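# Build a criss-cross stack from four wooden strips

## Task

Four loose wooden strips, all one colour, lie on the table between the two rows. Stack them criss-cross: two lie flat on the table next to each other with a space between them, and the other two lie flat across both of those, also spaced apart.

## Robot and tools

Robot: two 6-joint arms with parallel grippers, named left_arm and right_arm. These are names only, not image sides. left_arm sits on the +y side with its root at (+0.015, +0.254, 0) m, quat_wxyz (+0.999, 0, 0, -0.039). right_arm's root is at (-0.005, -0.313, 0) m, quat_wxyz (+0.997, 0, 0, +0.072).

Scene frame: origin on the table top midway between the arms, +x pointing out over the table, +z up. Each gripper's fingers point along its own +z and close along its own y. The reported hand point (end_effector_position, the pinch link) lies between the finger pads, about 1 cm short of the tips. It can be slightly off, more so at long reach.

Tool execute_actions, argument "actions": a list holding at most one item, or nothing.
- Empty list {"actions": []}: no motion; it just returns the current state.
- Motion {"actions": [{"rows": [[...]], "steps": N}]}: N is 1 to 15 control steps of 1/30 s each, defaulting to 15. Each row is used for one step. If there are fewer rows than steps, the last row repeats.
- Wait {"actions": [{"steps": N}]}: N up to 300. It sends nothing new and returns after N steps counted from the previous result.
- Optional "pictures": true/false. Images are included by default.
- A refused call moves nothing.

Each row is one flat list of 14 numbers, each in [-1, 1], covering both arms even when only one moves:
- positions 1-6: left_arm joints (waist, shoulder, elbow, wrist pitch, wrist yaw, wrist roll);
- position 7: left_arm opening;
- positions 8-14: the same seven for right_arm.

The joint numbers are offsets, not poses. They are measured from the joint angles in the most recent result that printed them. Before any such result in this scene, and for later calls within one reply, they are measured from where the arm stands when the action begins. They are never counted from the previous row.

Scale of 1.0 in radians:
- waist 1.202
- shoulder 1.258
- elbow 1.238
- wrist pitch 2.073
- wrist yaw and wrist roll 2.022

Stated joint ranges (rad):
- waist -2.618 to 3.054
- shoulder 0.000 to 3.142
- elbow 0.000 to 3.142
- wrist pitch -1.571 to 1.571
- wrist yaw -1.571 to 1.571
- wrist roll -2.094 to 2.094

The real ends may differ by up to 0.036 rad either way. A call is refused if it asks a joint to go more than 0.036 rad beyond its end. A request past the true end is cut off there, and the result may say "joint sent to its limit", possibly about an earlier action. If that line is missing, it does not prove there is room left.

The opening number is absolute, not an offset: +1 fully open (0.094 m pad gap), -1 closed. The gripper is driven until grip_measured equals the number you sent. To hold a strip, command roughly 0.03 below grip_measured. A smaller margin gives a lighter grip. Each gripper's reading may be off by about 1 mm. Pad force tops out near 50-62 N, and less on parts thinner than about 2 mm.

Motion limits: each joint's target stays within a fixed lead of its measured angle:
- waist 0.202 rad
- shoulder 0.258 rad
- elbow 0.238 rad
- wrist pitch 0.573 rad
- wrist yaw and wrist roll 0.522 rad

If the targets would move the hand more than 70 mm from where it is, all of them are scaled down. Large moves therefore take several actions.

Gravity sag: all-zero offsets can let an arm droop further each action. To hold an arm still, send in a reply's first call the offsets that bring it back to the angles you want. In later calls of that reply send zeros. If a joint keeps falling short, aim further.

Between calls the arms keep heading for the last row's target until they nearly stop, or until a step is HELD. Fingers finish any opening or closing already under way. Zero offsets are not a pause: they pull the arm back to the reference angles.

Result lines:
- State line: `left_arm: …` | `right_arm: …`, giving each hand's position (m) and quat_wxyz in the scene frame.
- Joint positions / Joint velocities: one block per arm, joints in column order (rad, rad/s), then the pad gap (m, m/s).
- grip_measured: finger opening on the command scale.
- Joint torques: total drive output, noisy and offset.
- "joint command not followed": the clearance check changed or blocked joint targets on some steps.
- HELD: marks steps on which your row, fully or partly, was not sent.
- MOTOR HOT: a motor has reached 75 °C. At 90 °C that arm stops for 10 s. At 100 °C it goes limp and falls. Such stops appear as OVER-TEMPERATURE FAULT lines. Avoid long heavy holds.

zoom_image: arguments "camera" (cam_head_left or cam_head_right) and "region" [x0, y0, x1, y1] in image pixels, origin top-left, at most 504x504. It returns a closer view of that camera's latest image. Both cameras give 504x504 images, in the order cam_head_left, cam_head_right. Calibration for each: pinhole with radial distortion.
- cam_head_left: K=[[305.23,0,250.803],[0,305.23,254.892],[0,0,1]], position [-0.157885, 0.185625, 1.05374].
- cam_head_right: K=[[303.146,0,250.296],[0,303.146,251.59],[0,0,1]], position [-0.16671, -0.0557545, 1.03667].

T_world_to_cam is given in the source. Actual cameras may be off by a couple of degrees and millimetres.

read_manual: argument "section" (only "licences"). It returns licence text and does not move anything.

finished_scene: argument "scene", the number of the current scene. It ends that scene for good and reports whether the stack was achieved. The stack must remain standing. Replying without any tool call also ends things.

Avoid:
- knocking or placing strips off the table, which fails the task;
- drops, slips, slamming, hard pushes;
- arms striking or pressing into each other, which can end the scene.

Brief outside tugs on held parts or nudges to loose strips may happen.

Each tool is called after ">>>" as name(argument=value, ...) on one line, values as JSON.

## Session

>>> execute_actions(actions=[])

Scene clock: 0.00 s of 5550.00 s.
left_arm: end_effector_position=(+0.4254, -0.2699, +0.2528) grip_measured=+1.000 end_effector_quat_wxyz=(+0.756, +0.406, +0.499, -0.121) | right_arm: end_effector_position=(+0.5253, -0.4455, +0.1364) grip_measured=+1.000 end_effector_quat_wxyz=(+0.074, -0.556, +0.759, -0.330)
Joint positions: left_arm=[-0.854  2.287  1.603  0.859 -0.089  0.54   0.094] | right_arm=[-0.276  2.117  1.828 -0.68   0.36  -1.508  0.094]
Joint velocities: left_arm=[-0.017 -0.002 -0.012  0.007 -0.022 -0.037  0.   ] | right_arm=[-0.007 -0.002 -0.002  0.066  0.037  0.007  0.   ]
Joint torques (N m, as the arm reports them, + toward a larger angle): no reading

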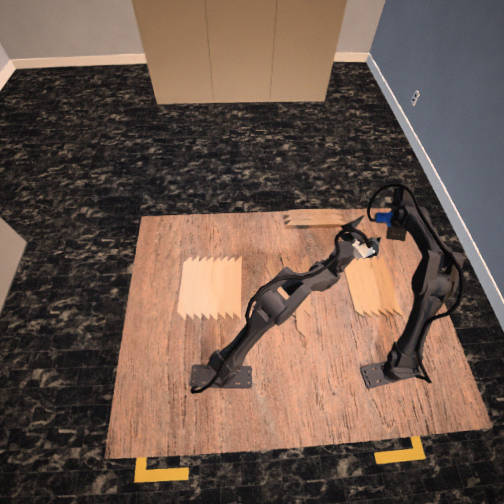

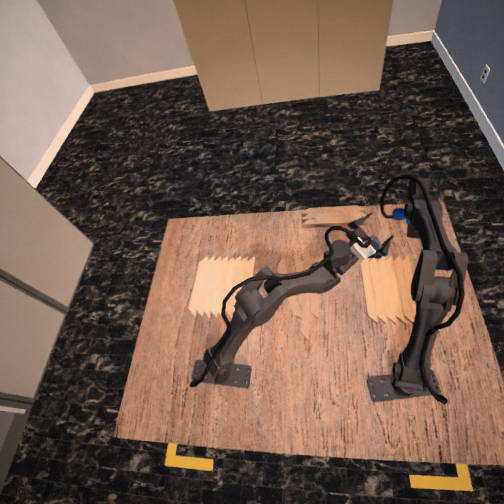

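>>> execute_actions(actions=[{"rows":[[0,-0.3,-0.1,-0.2,0,0,0,0,-0.2,-0.1,0,0,0,0],[0,-0.5,-0.2,-0.3,0,0,0,0,-0.3,-0.2,0,0,0,0],[0,-0.5,-0.2,-0.3,0,0,0,0,-0.3,-0.2,0,0,0,0],[0,-0.5,-0.2,-0.3,0,0,0,0,-0.3,-0.2,0,0,0,0],[1,-1,-0.5,-0.7,0.044,-0.267,0,0,-0.49,-0.35,-0.25,-0.178,1,0]],"steps":15}], pictures=false)

>>> execute_actions(actions=[{"steps":35}])

>>> zoom_image(camera="cam_head_left", region=[240, 240, 350, 350])

>>> zoom_image(camera="cam_head_right", region=[250, 240, 360, 350])

Scene clock: 15.70 s of 5550.00 s.
left_arm: end_effector_position=(+0.4042, -0.0076, +0.2135) grip_measured=+0.003 end_effector_quat_wxyz=(+0.505, +0.325, +0.794, -0.092) | right_arm: end_effector_position=(+0.3313, -0.3677, +0.1961) grip_measured=+0.003 end_effector_quat_wxyz=(+0.167, -0.243, +0.950, -0.101)
Joint positions: left_arm=[-0.529  1.506  1.063 -0.049 -0.034  0.191  0.047] | right_arm=[-0.277  1.489  1.424 -1.117  0.062 -0.645  0.047]
Joint velocities: left_arm=[ 1.184 -1.263 -0.525 -1.883  0.007 -0.667  0.   ] | right_arm=[-0.007 -0.012 -0.007 -0.52  -0.359  2.762 -0.001]
Joint torques (N m, as the arm reports them, + toward a larger angle): left_arm=[ -0.02 -10.52   6.69   2.11   0.1   -0.02] | right_arm=[ 0.14 -6.02  5.7   0.68 -0.01  0.03]
Steps of this call (steps 1 to 90: nothing new was sent; then 12.20 s passed at rest; steps 91 to 105: all 15 steps of this action). Readings (joint positions):
91: left_arm=[-0.854 2.251 1.578 0.796 -0.089 0.540] | right_arm=[-0.276 2.095 1.802 -0.663 0.360 -1.508]
92: left_arm=[-0.854 2.187 1.509 0.690 -0.089 0.540] | right_arm=[-0.276 2.044 1.732 -0.644 0.359 -1.508]
94: left_arm=[-0.854 2.032 1.387 0.499 -0.089 0.540] | right_arm=[-0.276 1.920 1.617 -0.678 0.359 -1.509]
98: left_arm=[-0.783 1.815 1.253 0.314 -0.051 0.378] | right_arm=[-0.277 1.707 1.501 -0.839 0.236 -1.295]
105: the state above

Scene clock: 16.87 s of 5550.00 s.
left_arm: end_effector_position=(+0.3369, +0.3458, +0.2583) grip_measured=+0.003 end_effector_quat_wxyz=(+0.461, -0.117, +0.877, +0.068) | right_arm: end_effector_position=(+0.3143, -0.3551, +0.1844) grip_measured=+0.003 end_effector_quat_wxyz=(+0.150, +0.311, +0.938, +0.026)
Joint positions: left_arm=[ 0.348  1.026  1.003 -0.577 -0.009  0.008  0.047] | right_arm=[-0.277  1.489  1.407 -1.183  0.004  0.507  0.047]
Joint velocities: left_arm=[-0.007 -0.017 -0.002  0.007 -0.037 -0.037  0.001] | right_arm=[-0.017 -0.002 -0.002 -0.051  0.051 -0.007 -0.001]
Joint torques (N m, as the arm reports them, + toward a larger angle): left_arm=[-0.01 -3.18  5.4   1.73  0.06 -0.04] | right_arm=[ 0.03 -5.94  6.97  0.47 -0.02  0.06]
Steps of this call (steps 1 to 35: the robot went on to your last target). Readings (joint positions):
1: left_arm=[-0.486 1.461 1.047 -0.112 -0.032 0.171] | right_arm=[-0.277 1.489 1.423 -1.131 0.051 -0.544]
2: left_arm=[-0.440 1.413 1.034 -0.171 -0.030 0.152] | right_arm=[-0.277 1.489 1.418 -1.139 0.042 -0.444]
4: left_arm=[-0.341 1.308 1.013 -0.277 -0.025 0.118] | right_arm=[-0.277 1.489 1.409 -1.157 0.030 -0.244]
8: left_arm=[-0.094 1.090 1.003 -0.427 -0.013 0.062] | right_arm=[-0.277 1.489 1.407 -1.176 0.016 0.146]
35: the state above

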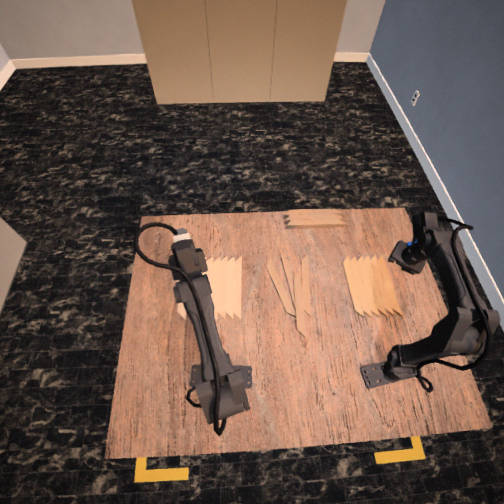

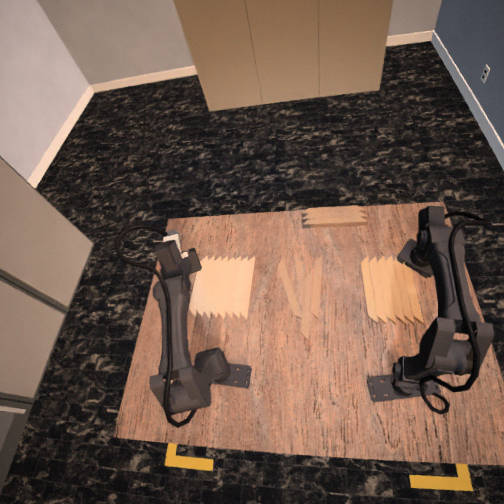

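Region (240, 240, 350, 350) of cam_head_left's 504x504 image, scaled by 4.582, with more detail than that image has.

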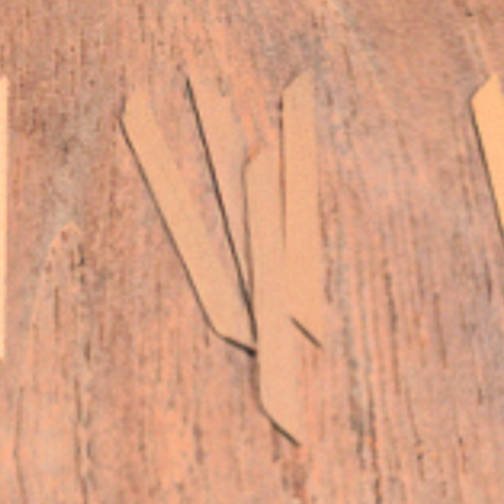

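Region (250, 240, 360, 350) of cam_head_right's 504x504 image, scaled by 4.582, with more detail than that image has.

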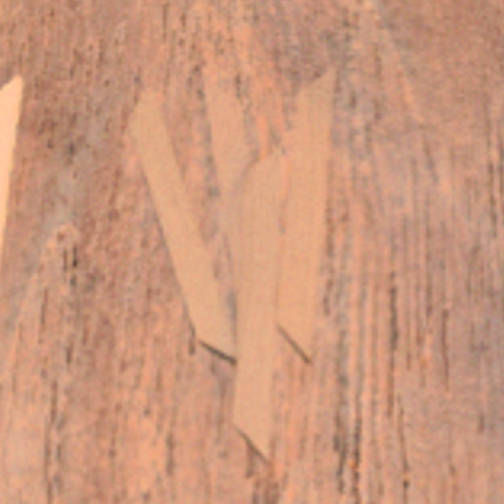

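>>> zoom_image(camera="cam_head_left", region=[270, 250, 330, 300])

>>> zoom_image(camera="cam_head_left", region=[270, 290, 330, 340])

>>> zoom_image(camera="cam_head_right", region=[275, 250, 335, 300])

>>> zoom_image(camera="cam_head_right", region=[275, 293, 335, 343])

Region (270, 250, 330, 300) of cam_head_left's 504x504 image, scaled by 8.400, with more detail than that image has.

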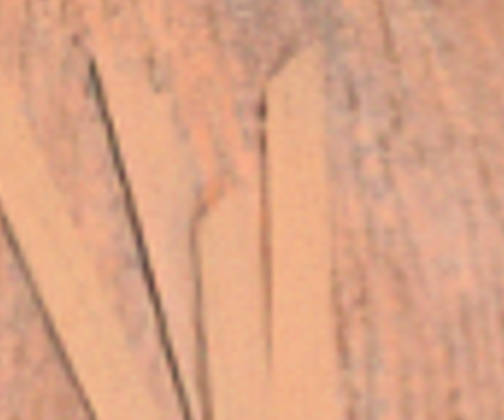

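Region (270, 290, 330, 340) of cam_head_left's 504x504 image, scaled by 8.400, with more detail than that image has.

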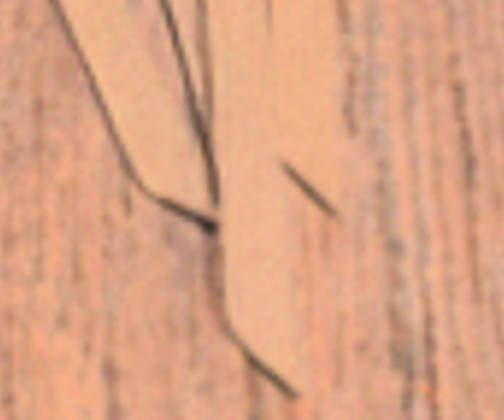

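Region (275, 250, 335, 300) of cam_head_right's 504x504 image, scaled by 8.400, with more detail than that image has.

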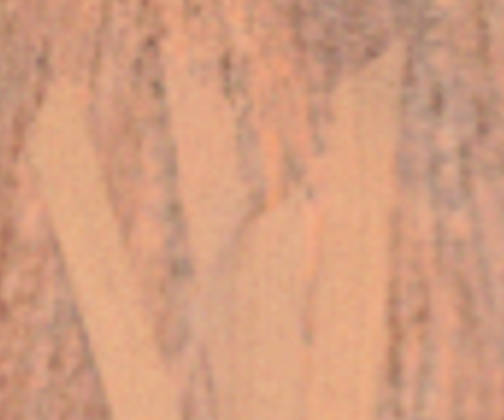

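Region (275, 293, 335, 343) of cam_head_right's 504x504 image, scaled by 8.400, with more detail than that image has.

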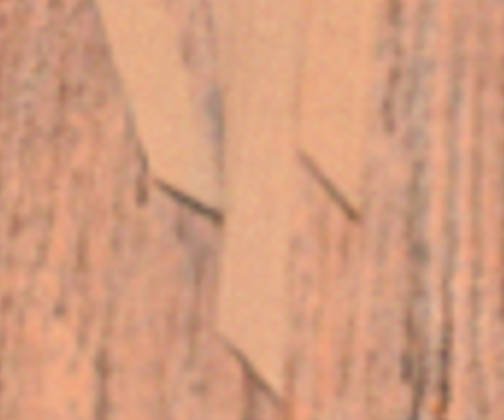

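>>> execute_actions(actions=[{"rows":[[0,0,0,0,0,0,-0.13,0.784,0.1,0.199,0.014,0,0.194,-0.1],[0,0,0,0,0,0,-0.13,0.784,0.1,0.199,0.014,0,0.194,-0.1],[0,0,0,0,0,0,-0.13,0.784,0.1,0.199,0.014,0,0.194,-0.1],[0,0,0,0,0,0,-0.13,0.784,0.15,0.199,0.014,0,0.194,-0.1],[0,0,0,0,0,0,-0.13,0.784,0.15,0.199,0.014,0,0.194,-0.1],[0,0,0,0,0,0,-0.13,0.784,0.2,0.199,0.014,0,0.194,-0.1],[0,0,0,0,0,0,-0.13,0.784,0.2,0.199,0.014,0,0.194,-0.1],[0,0,0,0,0,0,-0.13,0.784,0.25,0.199,0.014,0,0.194,-0.1],[0,0,0,0,0,0,-0.13,0.784,0.25,0.199,0.014,0,0.194,-0.1],[0,0,0,0,0,0,-0.13,0.784,0.3,0.199,0.014,0,0.194,-0.1],[0,0,0,0,0,0,-0.13,0.784,0.33,0.199,0.014,0,0.194,-0.1],[0,0,0,0,0,0,-0.13,0.784,0.36,0.199,0.014,0,0.194,-0.1],[0,0,0,0,0,0,-0.13,0.784,0.39,0.199,0.014,0,0.194,-0.1],[0,0,0,0,0,0,-0.13,0.784,0.42,0.199,0.014,0,0.194,-0.1],[0,0,0,0,0,0,-0.13,0.784,0.445,0.199,0.014,0,0.194,-0.1]],"steps":15}], pictures=false)

>>> execute_actions(actions=[{"steps":25}], pictures=false)

Scene clock: 68.40 s of 5550.00 s.
left_arm: end_effector_position=(+0.3368, +0.3457, +0.2582) grip_measured=-0.127 end_effector_quat_wxyz=(+0.461, -0.118, +0.877, +0.068) | right_arm: end_effector_position=(+0.3182, -0.0650, +0.1107) grip_measured=-0.097 end_effector_quat_wxyz=(+0.065, +0.103, +0.991, +0.056)
Joint positions: left_arm=[ 0.348  1.026  1.003 -0.577 -0.009  0.008  0.041] | right_arm=[ 0.511  1.931  1.65  -1.118  0.008  0.861  0.042]
Joint velocities: left_arm=[-0.012 -0.007  0.007  0.022 -0.022  0.007 -0.   ] | right_arm=[ 1.394  1.106 -0.017 -0.022 -0.037  0.066  0.001]
Joint torques (N m, as the arm reports them, + toward a larger angle): left_arm=[-0.04 -3.46  6.83  1.88 -0.03  0.03] | right_arm=[  0.76 -11.16   7.97   0.11   0.03   0.08]
Steps of this call (steps 1 to 15: the robot went on to your last target; steps 16 to 90: nothing new was sent; then 48.03 s passed at rest; steps 91 to 105: all 15 steps of this action). Readings (joint positions):
91: left_arm=[0.348 1.026 1.003 -0.577 -0.009 0.008] | right_arm=[-0.257 1.505 1.437 -1.205 0.015 0.560]
92: left_arm=[0.348 1.026 1.003 -0.577 -0.009 0.008] | right_arm=[-0.218 1.533 1.489 -1.215 0.021 0.614]
94: left_arm=[0.348 1.026 1.003 -0.577 -0.009 0.008] | right_arm=[-0.107 1.586 1.583 -1.184 0.022 0.702]
98: left_arm=[0.348 1.026 1.003 -0.577 -0.009 0.008] | right_arm=[0.140 1.683 1.649 -1.127 0.016 0.802]
105: the state above

Scene clock: 69.23 s of 5550.00 s.
left_arm: end_effector_position=(+0.3368, +0.3457, +0.2582) grip_measured=-0.127 end_effector_quat_wxyz=(+0.461, -0.118, +0.877, +0.068) | right_arm: end_effector_position=(+0.2673, -0.0233, +0.0576) grip_measured=-0.097 end_effector_quat_wxyz=(+0.003, +0.041, +0.999, +0.007)
Joint positions: left_arm=[ 0.348  1.026  1.003 -0.577 -0.009  0.008  0.041] | right_arm=[ 0.667  2.068  1.65  -1.138 -0.005  0.892  0.042]
Joint velocities: left_arm=[-0.007  0.007 -0.007 -0.007 -0.066  0.066  0.001] | right_arm=[ 0.002  0.012  0.012 -0.007 -0.051  0.051  0.001]
Joint torques (N m, as the arm reports them, + toward a larger angle): left_arm=[-0.04 -3.45  6.84  1.88 -0.03  0.03] | right_arm=[ -0.11 -14.16   7.67  -0.05   0.11   0.07]
Steps of this call (steps 1 to 25: the robot went on to your last target). Readings (joint positions):
1: left_arm=[0.348 1.026 1.003 -0.577 -0.009 0.008] | right_arm=[0.560 1.970 1.650 -1.118 0.007 0.866]
2: left_arm=[0.348 1.026 1.003 -0.577 -0.009 0.008] | right_arm=[0.607 2.006 1.650 -1.118 0.005 0.871]
4: left_arm=[0.348 1.026 1.003 -0.577 -0.009 0.008] | right_arm=[0.676 2.060 1.650 -1.120 -0.006 0.878]
8: left_arm=[0.348 1.026 1.003 -0.577 -0.009 0.008] | right_arm=[0.697 2.074 1.650 -1.132 -0.014 0.886]
25: the state above

>>> execute_actions(actions=[{"rows":[[0,0,0,0,0,0,-0.13,0,0,-0.02,0.008,0,0.003,-0.1],[0,0,0,0,0,0,-0.13,0,0,-0.032,0.015,0,0.003,-0.1],[0,0,0,0,0,0,-0.13,0,0,-0.044,0.022,0,0.003,-0.1],[0,0,0,0,0,0,-0.13,0,0,-0.055,0.028,0,0.003,-0.1],[0,0,0,0,0,0,-0.13,0,0,-0.064,0.033,0,0.003,-0.1],[0,0,0,0,0,0,-0.13,0,0,-0.072,0.037,0,0.003,-0.1],[0,0,0,0,0,0,-0.13,0,0,-0.079,0.037,0,0.003,-0.1]],"steps":15}], pictures=false)

Scene clock: 75.43 s of 5550.00 s.
left_arm: end_effector_position=(+0.3368, +0.3457, +0.2582) grip_measured=-0.127 end_effector_quat_wxyz=(+0.461, -0.118, +0.877, +0.068) | right_arm: end_effector_position=(+0.2591, -0.0319, +0.0358) grip_measured=-0.097 end_effector_quat_wxyz=(-0.006, +0.041, +0.999, -0.003)
Joint positions: left_arm=[ 0.348  1.026  1.003 -0.577 -0.009  0.008  0.041] | right_arm=[ 0.667  2.068  1.561 -1.077 -0.005  0.892  0.042]
Joint velocities: left_arm=[-0.002 -0.007  0.002  0.037 -0.007  0.037 -0.   ] | right_arm=[-0.007 -0.007 -0.002  0.081  0.007 -0.037 -0.   ]
Joint torques (N m, as the arm reports them, + toward a larger angle): left_arm=[-0.05 -3.45  6.84  1.87 -0.03  0.04] | right_arm=[  0.02 -12.28   6.35   0.11   0.02   0.04]
Steps of this call (steps 1 to 15: the robot went on to your last target; steps 16 to 90: nothing new was sent; then 2.70 s passed at rest; steps 91 to 105: all 15 steps of this action). Readings (joint positions):
91: left_arm=[0.348 1.026 1.003 -0.577 -0.009 0.008] | right_arm=[0.667 2.068 1.648 -1.137 -0.005 0.892]
92: left_arm=[0.348 1.026 1.003 -0.577 -0.009 0.008] | right_arm=[0.667 2.068 1.643 -1.132 -0.005 0.892]
94: left_arm=[0.348 1.026 1.003 -0.577 -0.009 0.008] | right_arm=[0.667 2.068 1.624 -1.115 -0.005 0.892]
98: left_arm=[0.348 1.026 1.003 -0.577 -0.009 0.008] | right_arm=[0.667 2.068 1.572 -1.090 -0.005 0.892]
105: the state above

Good. Close and lift.

>>> execute_actions(actions=[{"rows":[[0,0,0,0,0,0,-0.13,0,0,0,0.003,0,0,-0.18],[0,0,0,0,0,0,-0.13,0,0,0,0.003,0,0,-0.25],[0,0,0,0,0,0,-0.13,0,0,0,0.003,0,0,-0.3],[0,0,0,0,0,0,-0.13,0,0,0,0.003,0,0,-0.34],[0,0,0,0,0,0,-0.13,0,0,0,0.003,0,0,-0.38],[0,0,0,0,0,0,-0.13,0,0,0,0.003,0,0,-0.41],[0,0,0,0,0,0,-0.13,0,0,0,0.003,0,0,-0.44],[0,0,0,0,0,0,-0.13,0,0,0,0.003,0,0,-0.48]],"steps":12}], pictures=false)

>>> execute_actions(actions=[{"rows":[[0,0,0,0,0,0,-0.13,0,0,0.025,-0.008,0,0,-0.48],[0,0,0,0,0,0,-0.13,0,0,0.04,-0.018,0,0,-0.48],[0,0,0,0,0,0,-0.13,0,-0.008,0.055,-0.03,0,0,-0.48],[0,0,0,0,0,0,-0.13,0,-0.016,0.07,-0.042,0,0,-0.48],[0,0,0,0,0,0,-0.13,0,-0.024,0.085,-0.056,0,0,-0.48],[0,0,0,0,0,0,-0.13,0,-0.032,0.1,-0.07,0,0,-0.48],[0,0,0,0,0,0,-0.13,0,-0.04,0.11,-0.08,0,0,-0.48]],"steps":15}])

>>> zoom_image(camera="cam_head_left", region=[240, 240, 350, 350])

Scene clock: 89.13 s of 5550.00 s.
left_arm: end_effector_position=(+0.3368, +0.3457, +0.2582) grip_measured=-0.127 end_effector_quat_wxyz=(+0.461, -0.118, +0.877, +0.068) | right_arm: end_effector_position=(+0.2602, -0.0307, +0.0358) grip_measured=-0.458 end_effector_quat_wxyz=(-0.004, +0.041, +0.999, -0.001)
Joint positions: left_arm=[ 0.348  1.026  1.003 -0.577 -0.009  0.008  0.041] | right_arm=[ 0.667  2.068  1.561 -1.071 -0.006  0.892  0.025]
Joint velocities: left_arm=[-0.002  0.007  0.007 -0.007 -0.022 -0.051 -0.001] | right_arm=[-0.002  0.002  0.002  0.007 -0.022  0.037 -0.001]
Joint torques (N m, as the arm reports them, + toward a larger angle): left_arm=[-0.05 -3.46  6.85  1.87 -0.03  0.03] | right_arm=[  0.02 -12.46   7.21   0.04   0.02   0.03]
Steps of this call (steps 1 to 15: the robot went on to your last target; steps 16 to 90: nothing new was sent; then 10.30 s passed at rest; steps 91 to 102: all 12 steps of this action). Readings (joint positions):
91: left_arm=[0.348 1.026 1.003 -0.577 -0.009 0.008] | right_arm=[0.667 2.068 1.561 -1.071 -0.005 0.892]
92: left_arm=[0.348 1.026 1.003 -0.577 -0.009 0.008] | right_arm=[0.667 2.068 1.561 -1.071 -0.005 0.892]
94: left_arm=[0.348 1.026 1.003 -0.577 -0.009 0.008] | right_arm=[0.667 2.068 1.561 -1.071 -0.005 0.892]
98: left_arm=[0.348 1.026 1.003 -0.577 -0.009 0.008] | right_arm=[0.667 2.068 1.561 -1.071 -0.006 0.892]
102: the state above

Scene clock: 89.63 s of 5550.00 s.
left_arm: end_effector_position=(+0.3368, +0.3457, +0.2582) grip_measured=-0.127 end_effector_quat_wxyz=(+0.461, -0.118, +0.877, +0.068) | right_arm: end_effector_position=(+0.2635, -0.0272, +0.0806) grip_measured=-0.458 end_effector_quat_wxyz=(+0.004, +0.041, +0.999, +0.009)
Joint positions: left_arm=[ 0.348  1.026  1.003 -0.577 -0.009  0.008  0.041] | right_arm=[ 0.667  2.028  1.683 -1.206 -0.006  0.892  0.025]
Joint velocities: left_arm=[ 0.027  0.007 -0.007  0.007 -0.051  0.022 -0.001] | right_arm=[-0.007  0.007  0.012 -0.183 -0.037 -0.022  0.   ]
Joint torques (N m, as the arm reports them, + toward a larger angle): left_arm=[-0.04 -3.45  6.82  1.88 -0.03  0.03] | right_arm=[ -0.03 -13.     8.61  -0.01   0.02   0.01]
Steps of this call (steps 1 to 15: all 15 steps of this action). Readings (joint positions):
1: left_arm=[0.348 1.026 1.003 -0.577 -0.009 0.008] | right_arm=[0.667 2.068 1.561 -1.071 -0.006 0.892]
2: left_arm=[0.348 1.026 1.003 -0.577 -0.009 0.008] | right_arm=[0.667 2.068 1.566 -1.076 -0.006 0.892]
4: left_arm=[0.348 1.026 1.003 -0.577 -0.009 0.008] | right_arm=[0.667 2.068 1.589 -1.100 -0.006 0.892]
8: left_arm=[0.348 1.026 1.003 -0.577 -0.009 0.008] | right_arm=[0.667 2.059 1.660 -1.159 -0.006 0.892]
15: the state above

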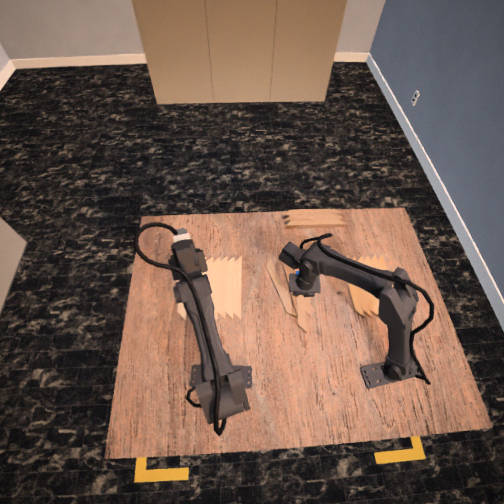

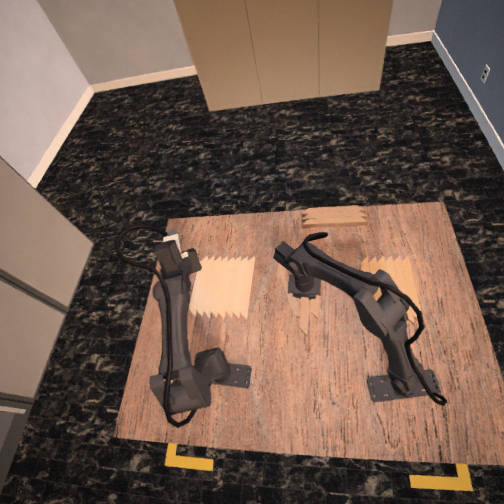

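Region (240, 240, 350, 350) of cam_head_left's 504x504 image, scaled by 4.582, with more detail than that image has.

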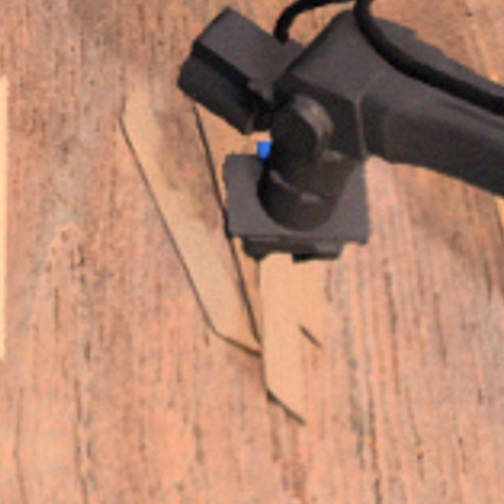

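>>> execute_actions(actions=[{"rows":[[0,0,0.05,-0.05,0,-0.1,-0.13,-0.03,0,0.015,0,0,-0.02,-0.49],[0,0,0.1,-0.1,0,-0.2,-0.13,-0.07,0,0.015,0,0,-0.045,-0.49],[0,0.05,0.15,-0.15,0,-0.3,-0.13,-0.11,0,0.015,0,0,-0.07,-0.49],[0,0.1,0.2,-0.2,0,-0.439,-0.13,-0.15,0,0.015,0,0,-0.095,-0.49],[0,0.15,0.25,-0.275,0.004,-0.439,-0.13,-0.19,0,0.015,0,0,-0.12,-0.49],[-0.05,0.2,0.3,-0.275,0.004,-0.439,-0.13,-0.23,0,0.015,0,0,-0.145,-0.49],[-0.12,0.25,0.35,-0.275,0.004,-0.439,-0.13,-0.27,0,0.015,0,0,-0.17,-0.49],[-0.2,0.3,0.4,-0.275,0.004,-0.439,-0.13,-0.31,0,0.015,0,0,-0.195,-0.49],[-0.28,0.35,0.45,-0.275,0.004,-0.439,-0.13,-0.35,0,0.015,0,0,-0.22,-0.49],[-0.36,0.4,0.502,-0.275,0.004,-0.439,-0.13,-0.39,0,0.015,0,0,-0.245,-0.49],[-0.44,0.45,0.502,-0.275,0.004,-0.439,-0.13,-0.43,0,0.015,0,0,-0.27,-0.49],[-0.52,0.5,0.502,-0.275,0.004,-0.439,-0.13,-0.47,0,0.015,0,0,-0.295,-0.49],[-0.6,0.58,0.502,-0.275,0.004,-0.439,-0.13,-0.51,0,0.015,0,0,-0.32,-0.49],[-0.68,0.68,0.502,-0.275,0.004,-0.439,-0.13,-0.54,0,0.015,0,0,-0.34,-0.49],[-0.734,0.79,0.502,-0.275,0.004,-0.439,-0.13,-0.56,0,0.015,0,0,-0.34,-0.49]],"steps":15}], pictures=false)

>>> execute_actions(actions=[{"steps":30}])

>>> zoom_image(camera="cam_head_right", region=[250, 240, 360, 350])

Scene clock: 123.17 s of 5550.00 s.
left_arm: end_effector_position=(+0.4153, +0.1725, +0.2042) grip_measured=-0.127 end_effector_quat_wxyz=(+0.209, -0.283, +0.930, -0.109) | right_arm: end_effector_position=(+0.3833, -0.2399, +0.0807) grip_measured=-0.458 end_effector_quat_wxyz=(+0.014, +0.093, +0.996, +0.009)
Joint positions: left_arm=[-0.13   1.672  1.606 -1.031 -0.011 -0.797  0.041] | right_arm=[ 0.035  2.028  1.683 -1.193 -0.009  0.365  0.025]
Joint velocities: left_arm=[-1.116  1.443 -0.007 -0.081  0.037 -0.271 -0.   ] | right_arm=[-1.131 -0.007 -0.007 -0.037  0.139 -0.989  0.001]
Joint torques (N m, as the arm reports them, + toward a larger angle): left_arm=[-0.58 -8.58  7.04  0.62 -0.02 -0.03] | right_arm=[  2.32 -12.21   9.13   0.03  -0.06  -0.03]
Steps of this call (steps 1 to 30: the robot went on to your last target; steps 31 to 90: nothing new was sent; then 30.03 s passed at rest; steps 91 to 105: all 15 steps of this action). Readings (joint positions):
91: left_arm=[0.348 1.027 1.009 -0.592 -0.009 -0.024] | right_arm=[0.664 2.028 1.683 -1.221 -0.007 0.887]
92: left_arm=[0.348 1.029 1.029 -0.631 -0.009 -0.090] | right_arm=[0.655 2.028 1.683 -1.220 -0.011 0.872]
94: left_arm=[0.348 1.066 1.122 -0.754 -0.009 -0.284] | right_arm=[0.607 2.028 1.683 -1.217 -0.022 0.823]
98: left_arm=[0.263 1.271 1.392 -0.978 -0.023 -0.627] | right_arm=[0.402 2.028 1.683 -1.203 -0.026 0.676]
105: the state above

Scene clock: 124.17 s of 5550.00 s.
left_arm: end_effector_position=(+0.3303, +0.0292, +0.0599) grip_measured=-0.127 end_effector_quat_wxyz=(-0.001, -0.127, +0.992, -0.007) | right_arm: end_effector_position=(+0.3863, -0.2578, +0.0807) grip_measured=-0.458 end_effector_quat_wxyz=(+0.016, +0.038, +0.999, +0.004)
Joint positions: left_arm=[-0.539  2.033  1.606 -1.137  0.012 -0.872  0.041] | right_arm=[-0.008  2.028  1.683 -1.193 -0.002  0.212  0.025]
Joint velocities: left_arm=[-0.002 -0.012  0.012  0.066  0.022  0.022  0.   ] | right_arm=[ 0.017 -0.022 -0.017 -0.081 -0.022 -0.037  0.   ]
Joint torques (N m, as the arm reports them, + toward a larger angle): left_arm=[  0.38 -13.3    6.89   0.18  -0.15  -0.04] | right_arm=[  0.05 -12.28   9.09   0.02   0.02  -0.03]
Steps of this call (steps 1 to 30: the robot went on to your last target). Readings (joint positions):
1: left_arm=[-0.169 1.725 1.606 -1.034 -0.009 -0.805] | right_arm=[0.001 2.028 1.683 -1.193 -0.004 0.334]
2: left_arm=[-0.207 1.779 1.606 -1.039 -0.009 -0.812] | right_arm=[-0.024 2.028 1.683 -1.193 0.001 0.310]
4: left_arm=[-0.285 1.887 1.606 -1.047 -0.008 -0.825] | right_arm=[-0.041 2.028 1.683 -1.193 0.008 0.276]
8: left_arm=[-0.475 2.041 1.606 -1.081 -0.004 -0.850] | right_arm=[-0.020 2.028 1.683 -1.193 0.004 0.238]
30: the state above

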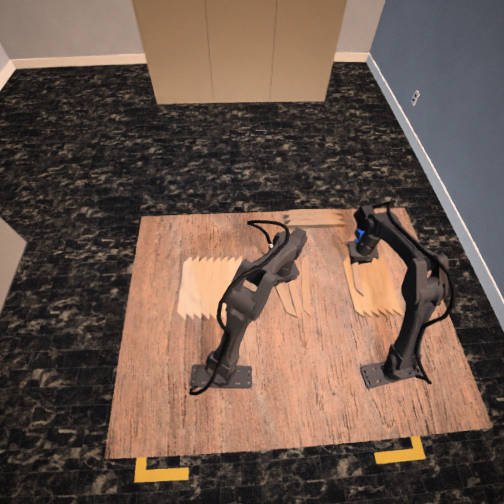

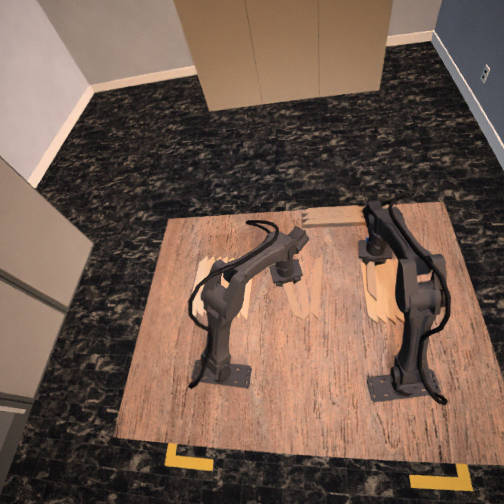

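Region (250, 240, 360, 350) of cam_head_right's 504x504 image, scaled by 4.582, with more detail than that image has.

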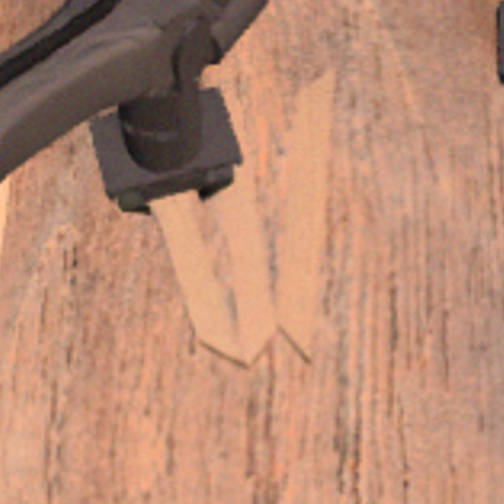

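>>> execute_actions(actions=[{"rows":[[0,0.006,-0.015,0.012,-0.008,-0.012,-0.13,0,0,0.01,0,0,0,-0.49],[0,0.01,-0.027,0.022,-0.008,-0.012,-0.13,0,0,0.01,0,0,0,-0.49],[0,0.014,-0.039,0.032,-0.008,-0.012,-0.13,0,0,0.01,0,0,0,-0.49],[0,0.018,-0.051,0.042,-0.008,-0.012,-0.13,0,0,0.01,0,0,0,-0.49],[0,0.022,-0.062,0.05,-0.008,-0.012,-0.13,0,0,0.01,0,0,0,-0.49],[0,0.025,-0.072,0.057,-0.008,-0.012,-0.13,0,0,0.01,0,0,0,-0.49],[0,0.027,-0.08,0.062,-0.008,-0.012,-0.13,0,0,0.01,0,0,0,-0.49],[0,0.029,-0.087,0.066,-0.008,-0.012,-0.13,0,0,0.01,0,0,0,-0.49],[0,0.031,-0.093,0.066,-0.008,-0.012,-0.13,0,0,0.01,0,0,0,-0.49],[0,0.031,-0.097,0.066,-0.008,-0.012,-0.13,0,0,0.01,0,0,0,-0.49]],"steps":15}], pictures=false)

>>> execute_actions(actions=[{"steps":8}], pictures=false)

Scene clock: 138.53 s of 5550.00 s.
left_arm: end_effector_position=(+0.3256, +0.0330, +0.0209) grip_measured=-0.127 end_effector_quat_wxyz=(-0.008, -0.135, +0.991, +0.002) | right_arm: end_effector_position=(+0.3863, -0.2578, +0.0807) grip_measured=-0.458 end_effector_quat_wxyz=(+0.016, +0.038, +0.999, +0.004)
Joint positions: left_arm=[-0.539  2.069  1.501 -1.017  0.009 -0.888  0.041] | right_arm=[-0.008  2.028  1.683 -1.193 -0.002  0.212  0.025]
Joint velocities: left_arm=[-0.007  0.002  0.002  0.081 -0.007 -0.007  0.   ] | right_arm=[ 0.007 -0.012 -0.002  0.007 -0.022 -0.051 -0.   ]
Joint torques (N m, as the arm reports them, + toward a larger angle): left_arm=[ -0.04 -12.01   4.13   0.41  -0.18  -0.05] | right_arm=[ -0.02 -12.22   8.54   0.14   0.     0.01]
Steps of this call (steps 1 to 15: the robot went on to your last target; steps 16 to 90: nothing new was sent; then 10.87 s passed at rest; steps 91 to 105: all 15 steps of this action). Readings (joint positions):
91: left_arm=[-0.539 2.033 1.606 -1.135 0.011 -0.875] | right_arm=[-0.008 2.028 1.683 -1.193 -0.002 0.212]
92: left_arm=[-0.539 2.033 1.603 -1.129 0.011 -0.877] | right_arm=[-0.008 2.028 1.683 -1.193 -0.002 0.212]
94: left_arm=[-0.539 2.033 1.587 -1.103 0.010 -0.881] | right_arm=[-0.008 2.028 1.683 -1.193 -0.002 0.212]
98: left_arm=[-0.539 2.048 1.535 -1.052 0.010 -0.885] | right_arm=[-0.008 2.028 1.683 -1.193 -0.002 0.212]
105: the state above

Scene clock: 138.80 s of 5550.00 s.
left_arm: end_effector_position=(+0.3273, +0.0319, +0.0209) grip_measured=-0.127 end_effector_quat_wxyz=(-0.005, -0.135, +0.991, -0.001) | right_arm: end_effector_position=(+0.3863, -0.2578, +0.0807) grip_measured=-0.458 end_effector_quat_wxyz=(+0.016, +0.038, +0.999, +0.004)
Joint positions: left_arm=[-0.539  2.069  1.501 -1.009  0.009 -0.888  0.041] | right_arm=[-0.008  2.028  1.683 -1.193 -0.002  0.212  0.025]
Joint velocities: left_arm=[-0.002 -0.007  0.002 -0.037  0.051 -0.081 -0.   ] | right_arm=[-0.017  0.012 -0.007  0.095 -0.022  0.066 -0.001]
Joint torques (N m, as the arm reports them, + toward a larger angle): left_arm=[ -0.02 -12.07   4.18   0.37  -0.16  -0.04] | right_arm=[  0.07 -12.23   8.53   0.11   0.03   0.03]
Steps of this call (steps 1 to 8: the robot went on to your last target). Readings (joint positions):
1: left_arm=[-0.539 2.069 1.501 -1.016 0.009 -0.888] | right_arm=[-0.008 2.028 1.683 -1.193 -0.002 0.212]
2: left_arm=[-0.539 2.069 1.501 -1.013 0.009 -0.888] | right_arm=[-0.008 2.028 1.683 -1.193 -0.002 0.212]
4: left_arm=[-0.539 2.069 1.501 -1.011 0.009 -0.888] | right_arm=[-0.008 2.028 1.683 -1.193 -0.002 0.212]
8: the state above

>>> execute_actions(actions=[{"rows":[[0,0,0.005,0,0,0,-0.2,0,0,0.01,0,0,0,-0.49],[0,0,0.005,0,0,0,-0.26,0,0,0.01,0,0,0,-0.49],[0,0,0.005,0,0,0,-0.31,0,0,0.01,0,0,0,-0.49],[0,0,0.005,0,0,0,-0.35,0,0,0.01,0,0,0,-0.49],[0,0,0.005,0,0,0,-0.39,0,0,0.01,0,0,0,-0.49],[0,0,0.005,0,0,0,-0.42,0,0,0.01,0,0,0,-0.49],[0,0,0.005,0,0,0,-0.45,0,0,0.01,0,0,0,-0.49],[0,0,0.005,0,0,0,-0.48,0,0,0.01,0,0,0,-0.49]],"steps":12}], pictures=false)

>>> execute_actions(actions=[{"rows":[[0,-0.02,0.005,-0.006,0,0,-0.48,0,0,0.01,0,0,0,-0.49],[0,-0.032,0.005,-0.012,0,0,-0.48,0,0,0.01,0,0,0,-0.49],[0,-0.044,0.005,-0.018,0,0,-0.48,0,0,0.01,0,0,0,-0.49],[0.01,-0.056,0.005,-0.024,0,0,-0.48,0,0,0.01,0,0,0,-0.49],[0.02,-0.069,0.005,-0.03,0,0,-0.48,0,0,0.01,0,0,0,-0.49],[0.03,-0.069,0.005,-0.03,0,0,-0.48,0,0,0.01,0,0,0,-0.49],[0.04,-0.069,0.005,-0.03,0,0.04,-0.48,0,0,0.01,0,0,0,-0.49],[0.047,-0.069,0.005,-0.03,0,0.09,-0.48,0,0,0.01,0,0,0,-0.49],[0.047,-0.069,0.005,-0.03,0,0.14,-0.48,0,0,0.01,0,0,0,-0.49],[0.047,-0.069,0.005,-0.03,0,0.19,-0.48,0,0,0.01,0,0,0,-0.49],[0.047,-0.069,0.005,-0.03,0,0.229,-0.48,0,0,0.01,0,0,0,-0.49]],"steps":15}], pictures=false)

>>> execute_actions(actions=[{"steps":15}])

>>> zoom_image(camera="cam_head_right", region=[250, 240, 360, 350])

Scene clock: 162.53 s of 5550.00 s.
left_arm: end_effector_position=(+0.3276, +0.0317, +0.0209) grip_measured=-0.426 end_effector_quat_wxyz=(-0.005, -0.135, +0.991, -0.002) | right_arm: end_effector_position=(+0.3863, -0.2578, +0.0807) grip_measured=-0.458 end_effector_quat_wxyz=(+0.016, +0.038, +0.999, +0.004)
Joint positions: left_arm=[-0.539  2.069  1.501 -1.007  0.009 -0.888  0.027] | right_arm=[-0.008  2.028  1.683 -1.193 -0.002  0.212  0.025]
Joint velocities: left_arm=[ 0.002 -0.002 -0.007 -0.022 -0.022 -0.022 -0.001] | right_arm=[-0.012  0.032  0.002 -0.037  0.037 -0.022 -0.   ]
Joint torques (N m, as the arm reports them, + toward a larger angle): left_arm=[ -0.04 -12.25   5.75   0.25  -0.03   0.03] | right_arm=[  0.08 -12.29   8.54   0.11   0.02   0.  ]
Steps of this call (steps 1 to 15: the robot went on to your last target; steps 16 to 90: nothing new was sent; then 20.33 s passed at rest; steps 91 to 102: all 12 steps of this action). Readings (joint positions):
91: left_arm=[-0.539 2.069 1.501 -1.007 0.009 -0.888] | right_arm=[-0.008 2.028 1.683 -1.193 -0.002 0.212]
92: left_arm=[-0.539 2.069 1.501 -1.007 0.009 -0.888] | right_arm=[-0.008 2.028 1.683 -1.193 -0.002 0.212]
94: left_arm=[-0.539 2.069 1.501 -1.007 0.009 -0.888] | right_arm=[-0.008 2.028 1.683 -1.193 -0.002 0.212]
98: left_arm=[-0.539 2.069 1.501 -1.007 0.009 -0.888] | right_arm=[-0.008 2.028 1.683 -1.193 -0.002 0.212]
102: the state above

Scene clock: 163.03 s of 5550.00 s.
left_arm: end_effector_position=(+0.3341, +0.0515, +0.0498) grip_measured=-0.426 end_effector_quat_wxyz=(+0.008, +0.013, +1.000, -0.012) | right_arm: end_effector_position=(+0.3863, -0.2578, +0.0807) grip_measured=-0.458 end_effector_quat_wxyz=(+0.016, +0.038, +0.999, +0.004)
Joint positions: left_arm=[-0.485  1.988  1.501 -1.057  0.012 -0.536  0.027] | right_arm=[-0.008  2.028  1.683 -1.193 -0.002  0.212  0.025]
Joint velocities: left_arm=[-0.007 -0.007 -0.007 -0.066  0.022  0.667  0.001] | right_arm=[ 0.002  0.002 -0.007 -0.051  0.037 -0.037  0.   ]
Joint torques (N m, as the arm reports them, + toward a larger angle): left_arm=[  0.2  -12.28   5.98   0.2   -0.04   0.08] | right_arm=[  0.08 -12.23   8.51   0.1    0.03   0.03]
Steps of this call (steps 1 to 15: all 15 steps of this action). Readings (joint positions):
1: left_arm=[-0.539 2.069 1.501 -1.007 0.009 -0.888] | right_arm=[-0.008 2.028 1.683 -1.193 -0.002 0.212]
2: left_arm=[-0.539 2.066 1.501 -1.008 0.009 -0.888] | right_arm=[-0.008 2.028 1.683 -1.193 -0.002 0.212]
4: left_arm=[-0.539 2.054 1.501 -1.019 0.009 -0.888] | right_arm=[-0.008 2.028 1.683 -1.193 -0.002 0.212]
8: left_arm=[-0.520 2.003 1.501 -1.044 0.012 -0.847] | right_arm=[-0.008 2.028 1.683 -1.193 -0.002 0.212]
15: the state above

Scene clock: 163.53 s of 5550.00 s.
left_arm: end_effector_position=(+0.3333, +0.0520, +0.0498) grip_measured=-0.426 end_effector_quat_wxyz=(+0.007, +0.063, +0.998, -0.010) | right_arm: end_effector_position=(+0.3863, -0.2578, +0.0807) grip_measured=-0.458 end_effector_quat_wxyz=(+0.016, +0.038, +0.999, +0.004)
Joint positions: left_arm=[-0.485  1.988  1.501 -1.061  0.012 -0.436  0.027] | right_arm=[-0.008  2.028  1.683 -1.193 -0.002  0.212  0.025]
Joint velocities: left_arm=[-0.012 -0.002  0.007 -0.007  0.037 -0.051  0.001] | right_arm=[ 0.002 -0.002 -0.012  0.081 -0.007  0.066 -0.   ]
Joint torques (N m, as the arm reports them, + toward a larger angle): left_arm=[  0.15 -12.27   5.92   0.23  -0.04   0.1 ] | right_arm=[  0.02 -12.13   8.45   0.11   0.02   0.01]
Steps of this call (steps 1 to 15: the robot went on to your last target). Readings (joint positions):
1: left_arm=[-0.485 1.988 1.501 -1.057 0.012 -0.515] | right_arm=[-0.008 2.028 1.683 -1.193 -0.002 0.212]
2: left_arm=[-0.485 1.988 1.501 -1.058 0.012 -0.499] | right_arm=[-0.008 2.028 1.683 -1.193 -0.002 0.212]
4: left_arm=[-0.485 1.988 1.501 -1.059 0.012 -0.475] | right_arm=[-0.008 2.028 1.683 -1.193 -0.002 0.212]
8: left_arm=[-0.485 1.988 1.501 -1.060 0.012 -0.450] | right_arm=[-0.008 2.028 1.683 -1.193 -0.002 0.212]
15: the state above

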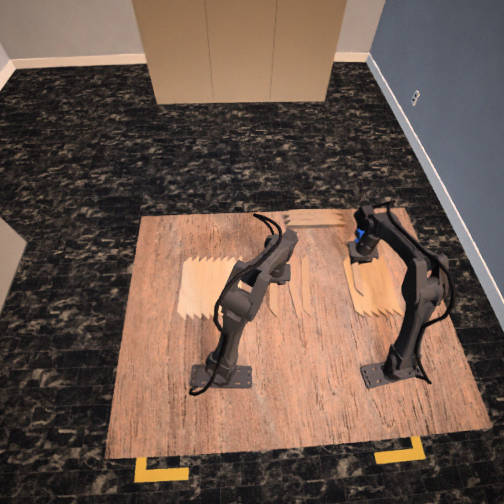

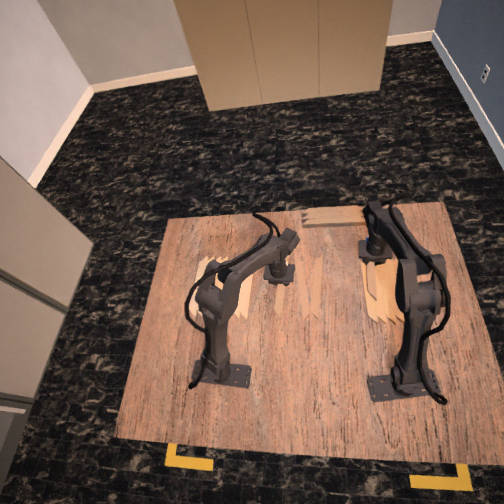

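Region (250, 240, 360, 350) of cam_head_right's 504x504 image, scaled by 4.582, with more detail than that image has.

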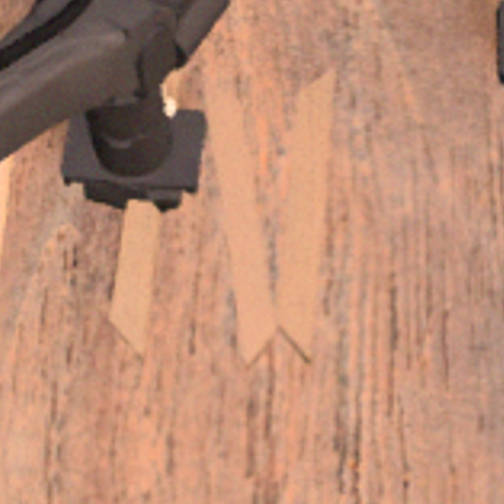

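>>> execute_actions(actions=[{"rows":[[0,0.008,-0.015,0.008,0,0,-0.46,0,0,0.01,0,0,0,-0.49],[0,0.012,-0.025,0.016,0,0,-0.46,0,0,0.01,0,0,0,-0.49],[0,0.016,-0.034,0.023,0,0,-0.46,0,0,0.01,0,0,0,-0.49],[0,0.02,-0.042,0.029,0,0,-0.46,0,0,0.01,0,0,0,-0.49],[0,0.023,-0.049,0.034,0,0,-0.46,0,0,0.01,0,0,0,-0.49],[0,0.026,-0.055,0.038,0,0,-0.46,0,0,0.01,0,0,0,-0.49],[0,0.028,-0.06,0.04,0,0,-0.46,0,0,0.01,0,0,0,-0.49],[0,0.03,-0.064,0.04,0,0,-0.46,0,0,0.01,0,0,0,-0.49],[0,0.03,-0.067,0.04,0,0,-0.46,0,0,0.01,0,0,0,-0.49]],"steps":15}], pictures=false)

Scene clock: 183.87 s of 5550.00 s.
left_arm: end_effector_position=(+0.3262, +0.0565, +0.0202) grip_measured=-0.426 end_effector_quat_wxyz=(-0.009, +0.065, +0.998, -0.002) | right_arm: end_effector_position=(+0.3863, -0.2578, +0.0807) grip_measured=-0.458 end_effector_quat_wxyz=(+0.016, +0.038, +0.999, +0.004)
Joint positions: left_arm=[-0.485  2.024  1.431 -0.992  0.012 -0.433  0.027] | right_arm=[-0.008  2.028  1.683 -1.193 -0.002  0.212  0.025]
Joint velocities: left_arm=[-0.002 -0.002  0.007  0.007 -0.11  -0.037  0.   ] | right_arm=[-0.007 -0.007 -0.007  0.022 -0.007  0.007 -0.001]
Joint torques (N m, as the arm reports them, + toward a larger angle): left_arm=[ -0.05 -11.63   4.17   0.31  -0.02   0.  ] | right_arm=[ -0.03 -12.27   8.6    0.09   0.02  -0.01]
Steps of this call (steps 1 to 15: the robot went on to your last target; steps 16 to 90: nothing new was sent; then 16.83 s passed at rest; steps 91 to 105: all 15 steps of this action). Readings (joint positions):
91: left_arm=[-0.485 1.988 1.501 -1.060 0.012 -0.433] | right_arm=[-0.008 2.028 1.683 -1.193 -0.002 0.212]
92: left_arm=[-0.485 1.988 1.498 -1.056 0.012 -0.433] | right_arm=[-0.008 2.028 1.683 -1.193 -0.002 0.212]
94: left_arm=[-0.485 1.990 1.485 -1.039 0.012 -0.433] | right_arm=[-0.008 2.028 1.683 -1.193 -0.002 0.212]
98: left_arm=[-0.485 2.010 1.450 -1.007 0.012 -0.433] | right_arm=[-0.008 2.028 1.683 -1.193 -0.002 0.212]
105: the state above

>>> execute_actions(actions=[{"rows":[[0,0,0,0,0,0,-0.36,0,0,0.01,0,0,0,-0.49],[0,0,0,0,0,0,-0.25,0,0,0.01,0,0,0,-0.49],[0,0,0,0,0,0,-0.13,0,0,0.01,0,0,0,-0.49],[0,0,0,0,0,0,-0.13,0,0,0.01,0,0,0,-0.49],[0,0,0.04,-0.02,0,0,-0.13,0,0,0.01,0,0,0,-0.49],[0,0,0.07,-0.045,0,0,-0.13,0,0,0.01,0,0,0,-0.49],[0,0,0.1,-0.065,0,0,-0.13,0,0,0.01,0,0,0,-0.49],[0,0,0.13,-0.08,0,0,-0.13,0,0,0.01,0,0,0,-0.49],[0,0,0.16,-0.09,0,0,-0.13,0,0,0.01,0,0,0,-0.49],[0,0.015,0.2,-0.1,0,0,-0.13,0,0,0.01,0,0,0,-0.49],[-0.02,0.04,0.24,-0.11,0,-0.05,-0.13,0,0,0.01,0,0,0,-0.49],[-0.05,0.065,0.28,-0.117,0,-0.1,-0.13,0,0,0.01,0,0,0,-0.49],[-0.08,0.09,0.32,-0.117,0,-0.15,-0.13,0,0,0.01,0,0,0,-0.49],[-0.1,0.115,0.359,-0.117,0,-0.19,-0.13,0,0,0.01,0,0,0,-0.49],[-0.115,0.133,0.359,-0.117,-0.005,-0.19,-0.13,0,0,0.01,0,0,0,-0.49]],"steps":15}], pictures=false)

>>> execute_actions(actions=[{"steps":20}])

>>> zoom_image(camera="cam_head_right", region=[250, 240, 360, 350])

Scene clock: 204.60 s of 5550.00 s.
left_arm: end_effector_position=(+0.3670, +0.0017, +0.0845) grip_measured=-0.133 end_effector_quat_wxyz=(+0.038, -0.003, +0.999, -0.031) | right_arm: end_effector_position=(+0.3863, -0.2578, +0.0807) grip_measured=-0.458 end_effector_quat_wxyz=(+0.016, +0.038, +0.999, +0.004)
Joint positions: left_arm=[-0.544  2.117  1.827 -1.184  0.005 -0.629  0.041] | right_arm=[-0.008  2.028  1.683 -1.193 -0.002  0.212  0.025]
Joint velocities: left_arm=[-0.72   0.623  1.057  0.022 -0.037 -1.223  0.001] | right_arm=[-0.012  0.017  0.002  0.007 -0.081 -0.022 -0.   ]
Joint torques (N m, as the arm reports them, + toward a larger angle): left_arm=[-3.13 -9.77  4.31 -0.2   0.02 -0.01] | right_arm=[ -0.08 -12.27   8.59   0.11   0.02   0.02]
Steps of this call (steps 1 to 15: the robot went on to your last target; steps 16 to 90: nothing new was sent; then 17.23 s passed at rest; steps 91 to 105: all 15 steps of this action). Readings (joint positions):
91: left_arm=[-0.485 2.024 1.431 -0.992 0.012 -0.433] | right_arm=[-0.008 2.028 1.683 -1.193 -0.002 0.212]
92: left_arm=[-0.485 2.024 1.431 -0.992 0.012 -0.433] | right_arm=[-0.008 2.028 1.683 -1.193 -0.002 0.212]
94: left_arm=[-0.485 2.024 1.431 -0.992 0.012 -0.433] | right_arm=[-0.008 2.028 1.683 -1.193 -0.002 0.212]
98: left_arm=[-0.485 2.031 1.498 -1.067 0.012 -0.433] | right_arm=[-0.008 2.028 1.683 -1.193 -0.002 0.212]
105: the state above

Scene clock: 205.27 s of 5550.00 s.
left_arm: end_effector_position=(+0.3398, -0.0265, +0.0607) grip_measured=-0.133 end_effector_quat_wxyz=(+0.001, -0.048, +0.999, -0.009) | right_arm: end_effector_position=(+0.3863, -0.2578, +0.0807) grip_measured=-0.458 end_effector_quat_wxyz=(+0.016, +0.038, +0.999, +0.004)
Joint positions: left_arm=[-0.632  2.197  1.864 -1.224  0.012 -0.807  0.041] | right_arm=[-0.008  2.028  1.683 -1.193 -0.002  0.212  0.025]
Joint velocities: left_arm=[-0.002  0.012  0.012 -0.007 -0.037 -0.037 -0.   ] | right_arm=[ 0.002  0.012 -0.012 -0.051 -0.007 -0.022  0.001]
Joint torques (N m, as the arm reports them, + toward a larger angle): left_arm=[  0.75 -14.25   6.44   0.19  -0.13  -0.04] | right_arm=[  0.13 -12.25   8.55   0.11   0.03   0.01]
Steps of this call (steps 1 to 20: the robot went on to your last target). Readings (joint positions):
1: left_arm=[-0.570 2.135 1.853 -1.180 0.005 -0.665] | right_arm=[-0.008 2.028 1.683 -1.193 -0.002 0.212]
2: left_arm=[-0.594 2.150 1.864 -1.179 0.005 -0.693] | right_arm=[-0.008 2.028 1.683 -1.193 -0.002 0.212]
4: left_arm=[-0.629 2.173 1.864 -1.189 0.009 -0.735] | right_arm=[-0.008 2.028 1.683 -1.193 -0.002 0.212]
8: left_arm=[-0.638 2.197 1.864 -1.212 0.012 -0.779] | right_arm=[-0.008 2.028 1.683 -1.193 -0.002 0.212]
20: the state above

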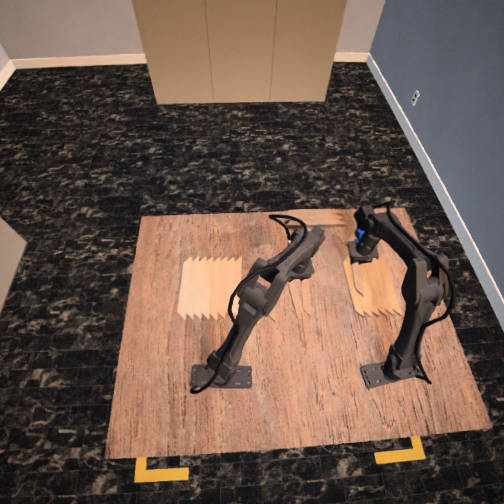

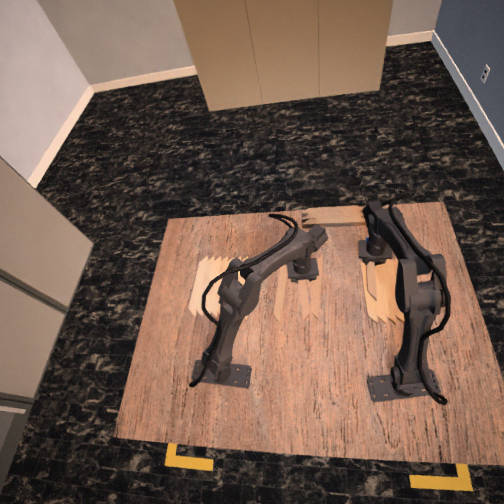

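Region (250, 240, 360, 350) of cam_head_right's 504x504 image, scaled by 4.582, with more detail than that image has.

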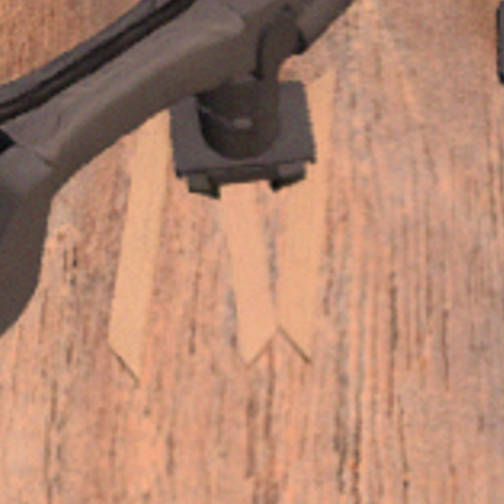

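>>> execute_actions(actions=[{"rows":[[0.012,0.004,-0.02,0.012,-0.005,-0.004,-0.07,0,0,0.01,0,0,0,-0.49],[0.012,0.007,-0.034,0.022,-0.005,-0.004,-0.07,0,0,0.01,0,0,0,-0.49],[0.012,0.01,-0.047,0.032,-0.005,-0.004,-0.07,0,0,0.01,0,0,0,-0.49],[0.012,0.013,-0.06,0.042,-0.005,-0.004,-0.07,0,0,0.01,0,0,0,-0.49],[0.012,0.016,-0.072,0.05,-0.005,-0.004,-0.07,0,0,0.01,0,0,0,-0.49],[0.012,0.018,-0.083,0.057,-0.005,-0.004,-0.07,0,0,0.01,0,0,0,-0.49],[0.012,0.02,-0.092,0.062,-0.005,-0.004,-0.07,0,0,0.01,0,0,0,-0.49],[0.012,0.022,-0.099,0.064,-0.005,-0.004,-0.07,0,0,0.01,0,0,0,-0.49],[0.012,0.022,-0.105,0.064,-0.005,-0.004,-0.07,0,0,0.01,0,0,0,-0.49],[0.012,0.022,-0.109,0.064,-0.005,-0.004,-0.07,0,0,0.01,0,0,0,-0.49]],"steps":15}], pictures=false)

>>> execute_actions(actions=[{"steps":8}], pictures=false)

Scene clock: 217.80 s of 5550.00 s.
left_arm: end_effector_position=(+0.3356, -0.0212, +0.0222) grip_measured=-0.073 end_effector_quat_wxyz=(-0.008, -0.051, +0.999, -0.001) | right_arm: end_effector_position=(+0.3863, -0.2578, +0.0807) grip_measured=-0.458 end_effector_quat_wxyz=(+0.016, +0.038, +0.999, +0.004)
Joint positions: left_arm=[-0.629  2.221  1.748 -1.108  0.012 -0.81   0.044] | right_arm=[-0.008  2.028  1.683 -1.193 -0.002  0.212  0.025]
Joint velocities: left_arm=[ 0.007 -0.017 -0.012 -0.022 -0.007  0.037  0.   ] | right_arm=[ 0.012 -0.007 -0.002  0.022 -0.051  0.037 -0.   ]
Joint torques (N m, as the arm reports them, + toward a larger angle): left_arm=[  0.88 -13.38   4.03   0.42  -0.13  -0.01] | right_arm=[  0.   -12.19   8.58   0.12   0.03   0.02]
Steps of this call (steps 1 to 15: the robot went on to your last target; steps 16 to 90: nothing new was sent; then 9.03 s passed at rest; steps 91 to 105: all 15 steps of this action). Readings (joint positions):
91: left_arm=[-0.632 2.197 1.864 -1.223 0.012 -0.809] | right_arm=[-0.008 2.028 1.683 -1.193 -0.002 0.212]
92: left_arm=[-0.632 2.197 1.860 -1.215 0.012 -0.809] | right_arm=[-0.008 2.028 1.683 -1.193 -0.002 0.212]
94: left_arm=[-0.632 2.197 1.839 -1.190 0.012 -0.809] | right_arm=[-0.008 2.028 1.683 -1.193 -0.002 0.212]
98: left_arm=[-0.632 2.206 1.778 -1.141 0.012 -0.809] | right_arm=[-0.008 2.028 1.683 -1.193 -0.002 0.212]
105: the state above

Scene clock: 218.07 s of 5550.00 s.
left_arm: end_effector_position=(+0.3370, -0.0224, +0.0222) grip_measured=-0.073 end_effector_quat_wxyz=(-0.005, -0.051, +0.999, -0.003) | right_arm: end_effector_position=(+0.3863, -0.2578, +0.0807) grip_measured=-0.458 end_effector_quat_wxyz=(+0.016, +0.038, +0.999, +0.004)
Joint positions: left_arm=[-0.629  2.221  1.748 -1.1    0.012 -0.81   0.044] | right_arm=[-0.008  2.028  1.683 -1.193 -0.002  0.212  0.025]
Joint velocities: left_arm=[-0.017  0.002  0.007 -0.051 -0.022 -0.022  0.001] | right_arm=[ 0.002  0.002 -0.027 -0.051  0.022 -0.125  0.001]
Joint torques (N m, as the arm reports them, + toward a larger angle): left_arm=[  0.99 -13.35   4.04   0.36  -0.12  -0.01] | right_arm=[  0.07 -12.3    8.48   0.12   0.03   0.  ]
Steps of this call (steps 1 to 8: the robot went on to your last target). Readings (joint positions):
1: left_arm=[-0.629 2.221 1.748 -1.107 0.012 -0.810] | right_arm=[-0.008 2.028 1.683 -1.193 -0.002 0.212]
2: left_arm=[-0.629 2.221 1.748 -1.105 0.012 -0.810] | right_arm=[-0.008 2.028 1.683 -1.193 -0.002 0.212]
4: left_arm=[-0.629 2.221 1.748 -1.103 0.012 -0.810] | right_arm=[-0.008 2.028 1.683 -1.193 -0.002 0.212]
8: the state above


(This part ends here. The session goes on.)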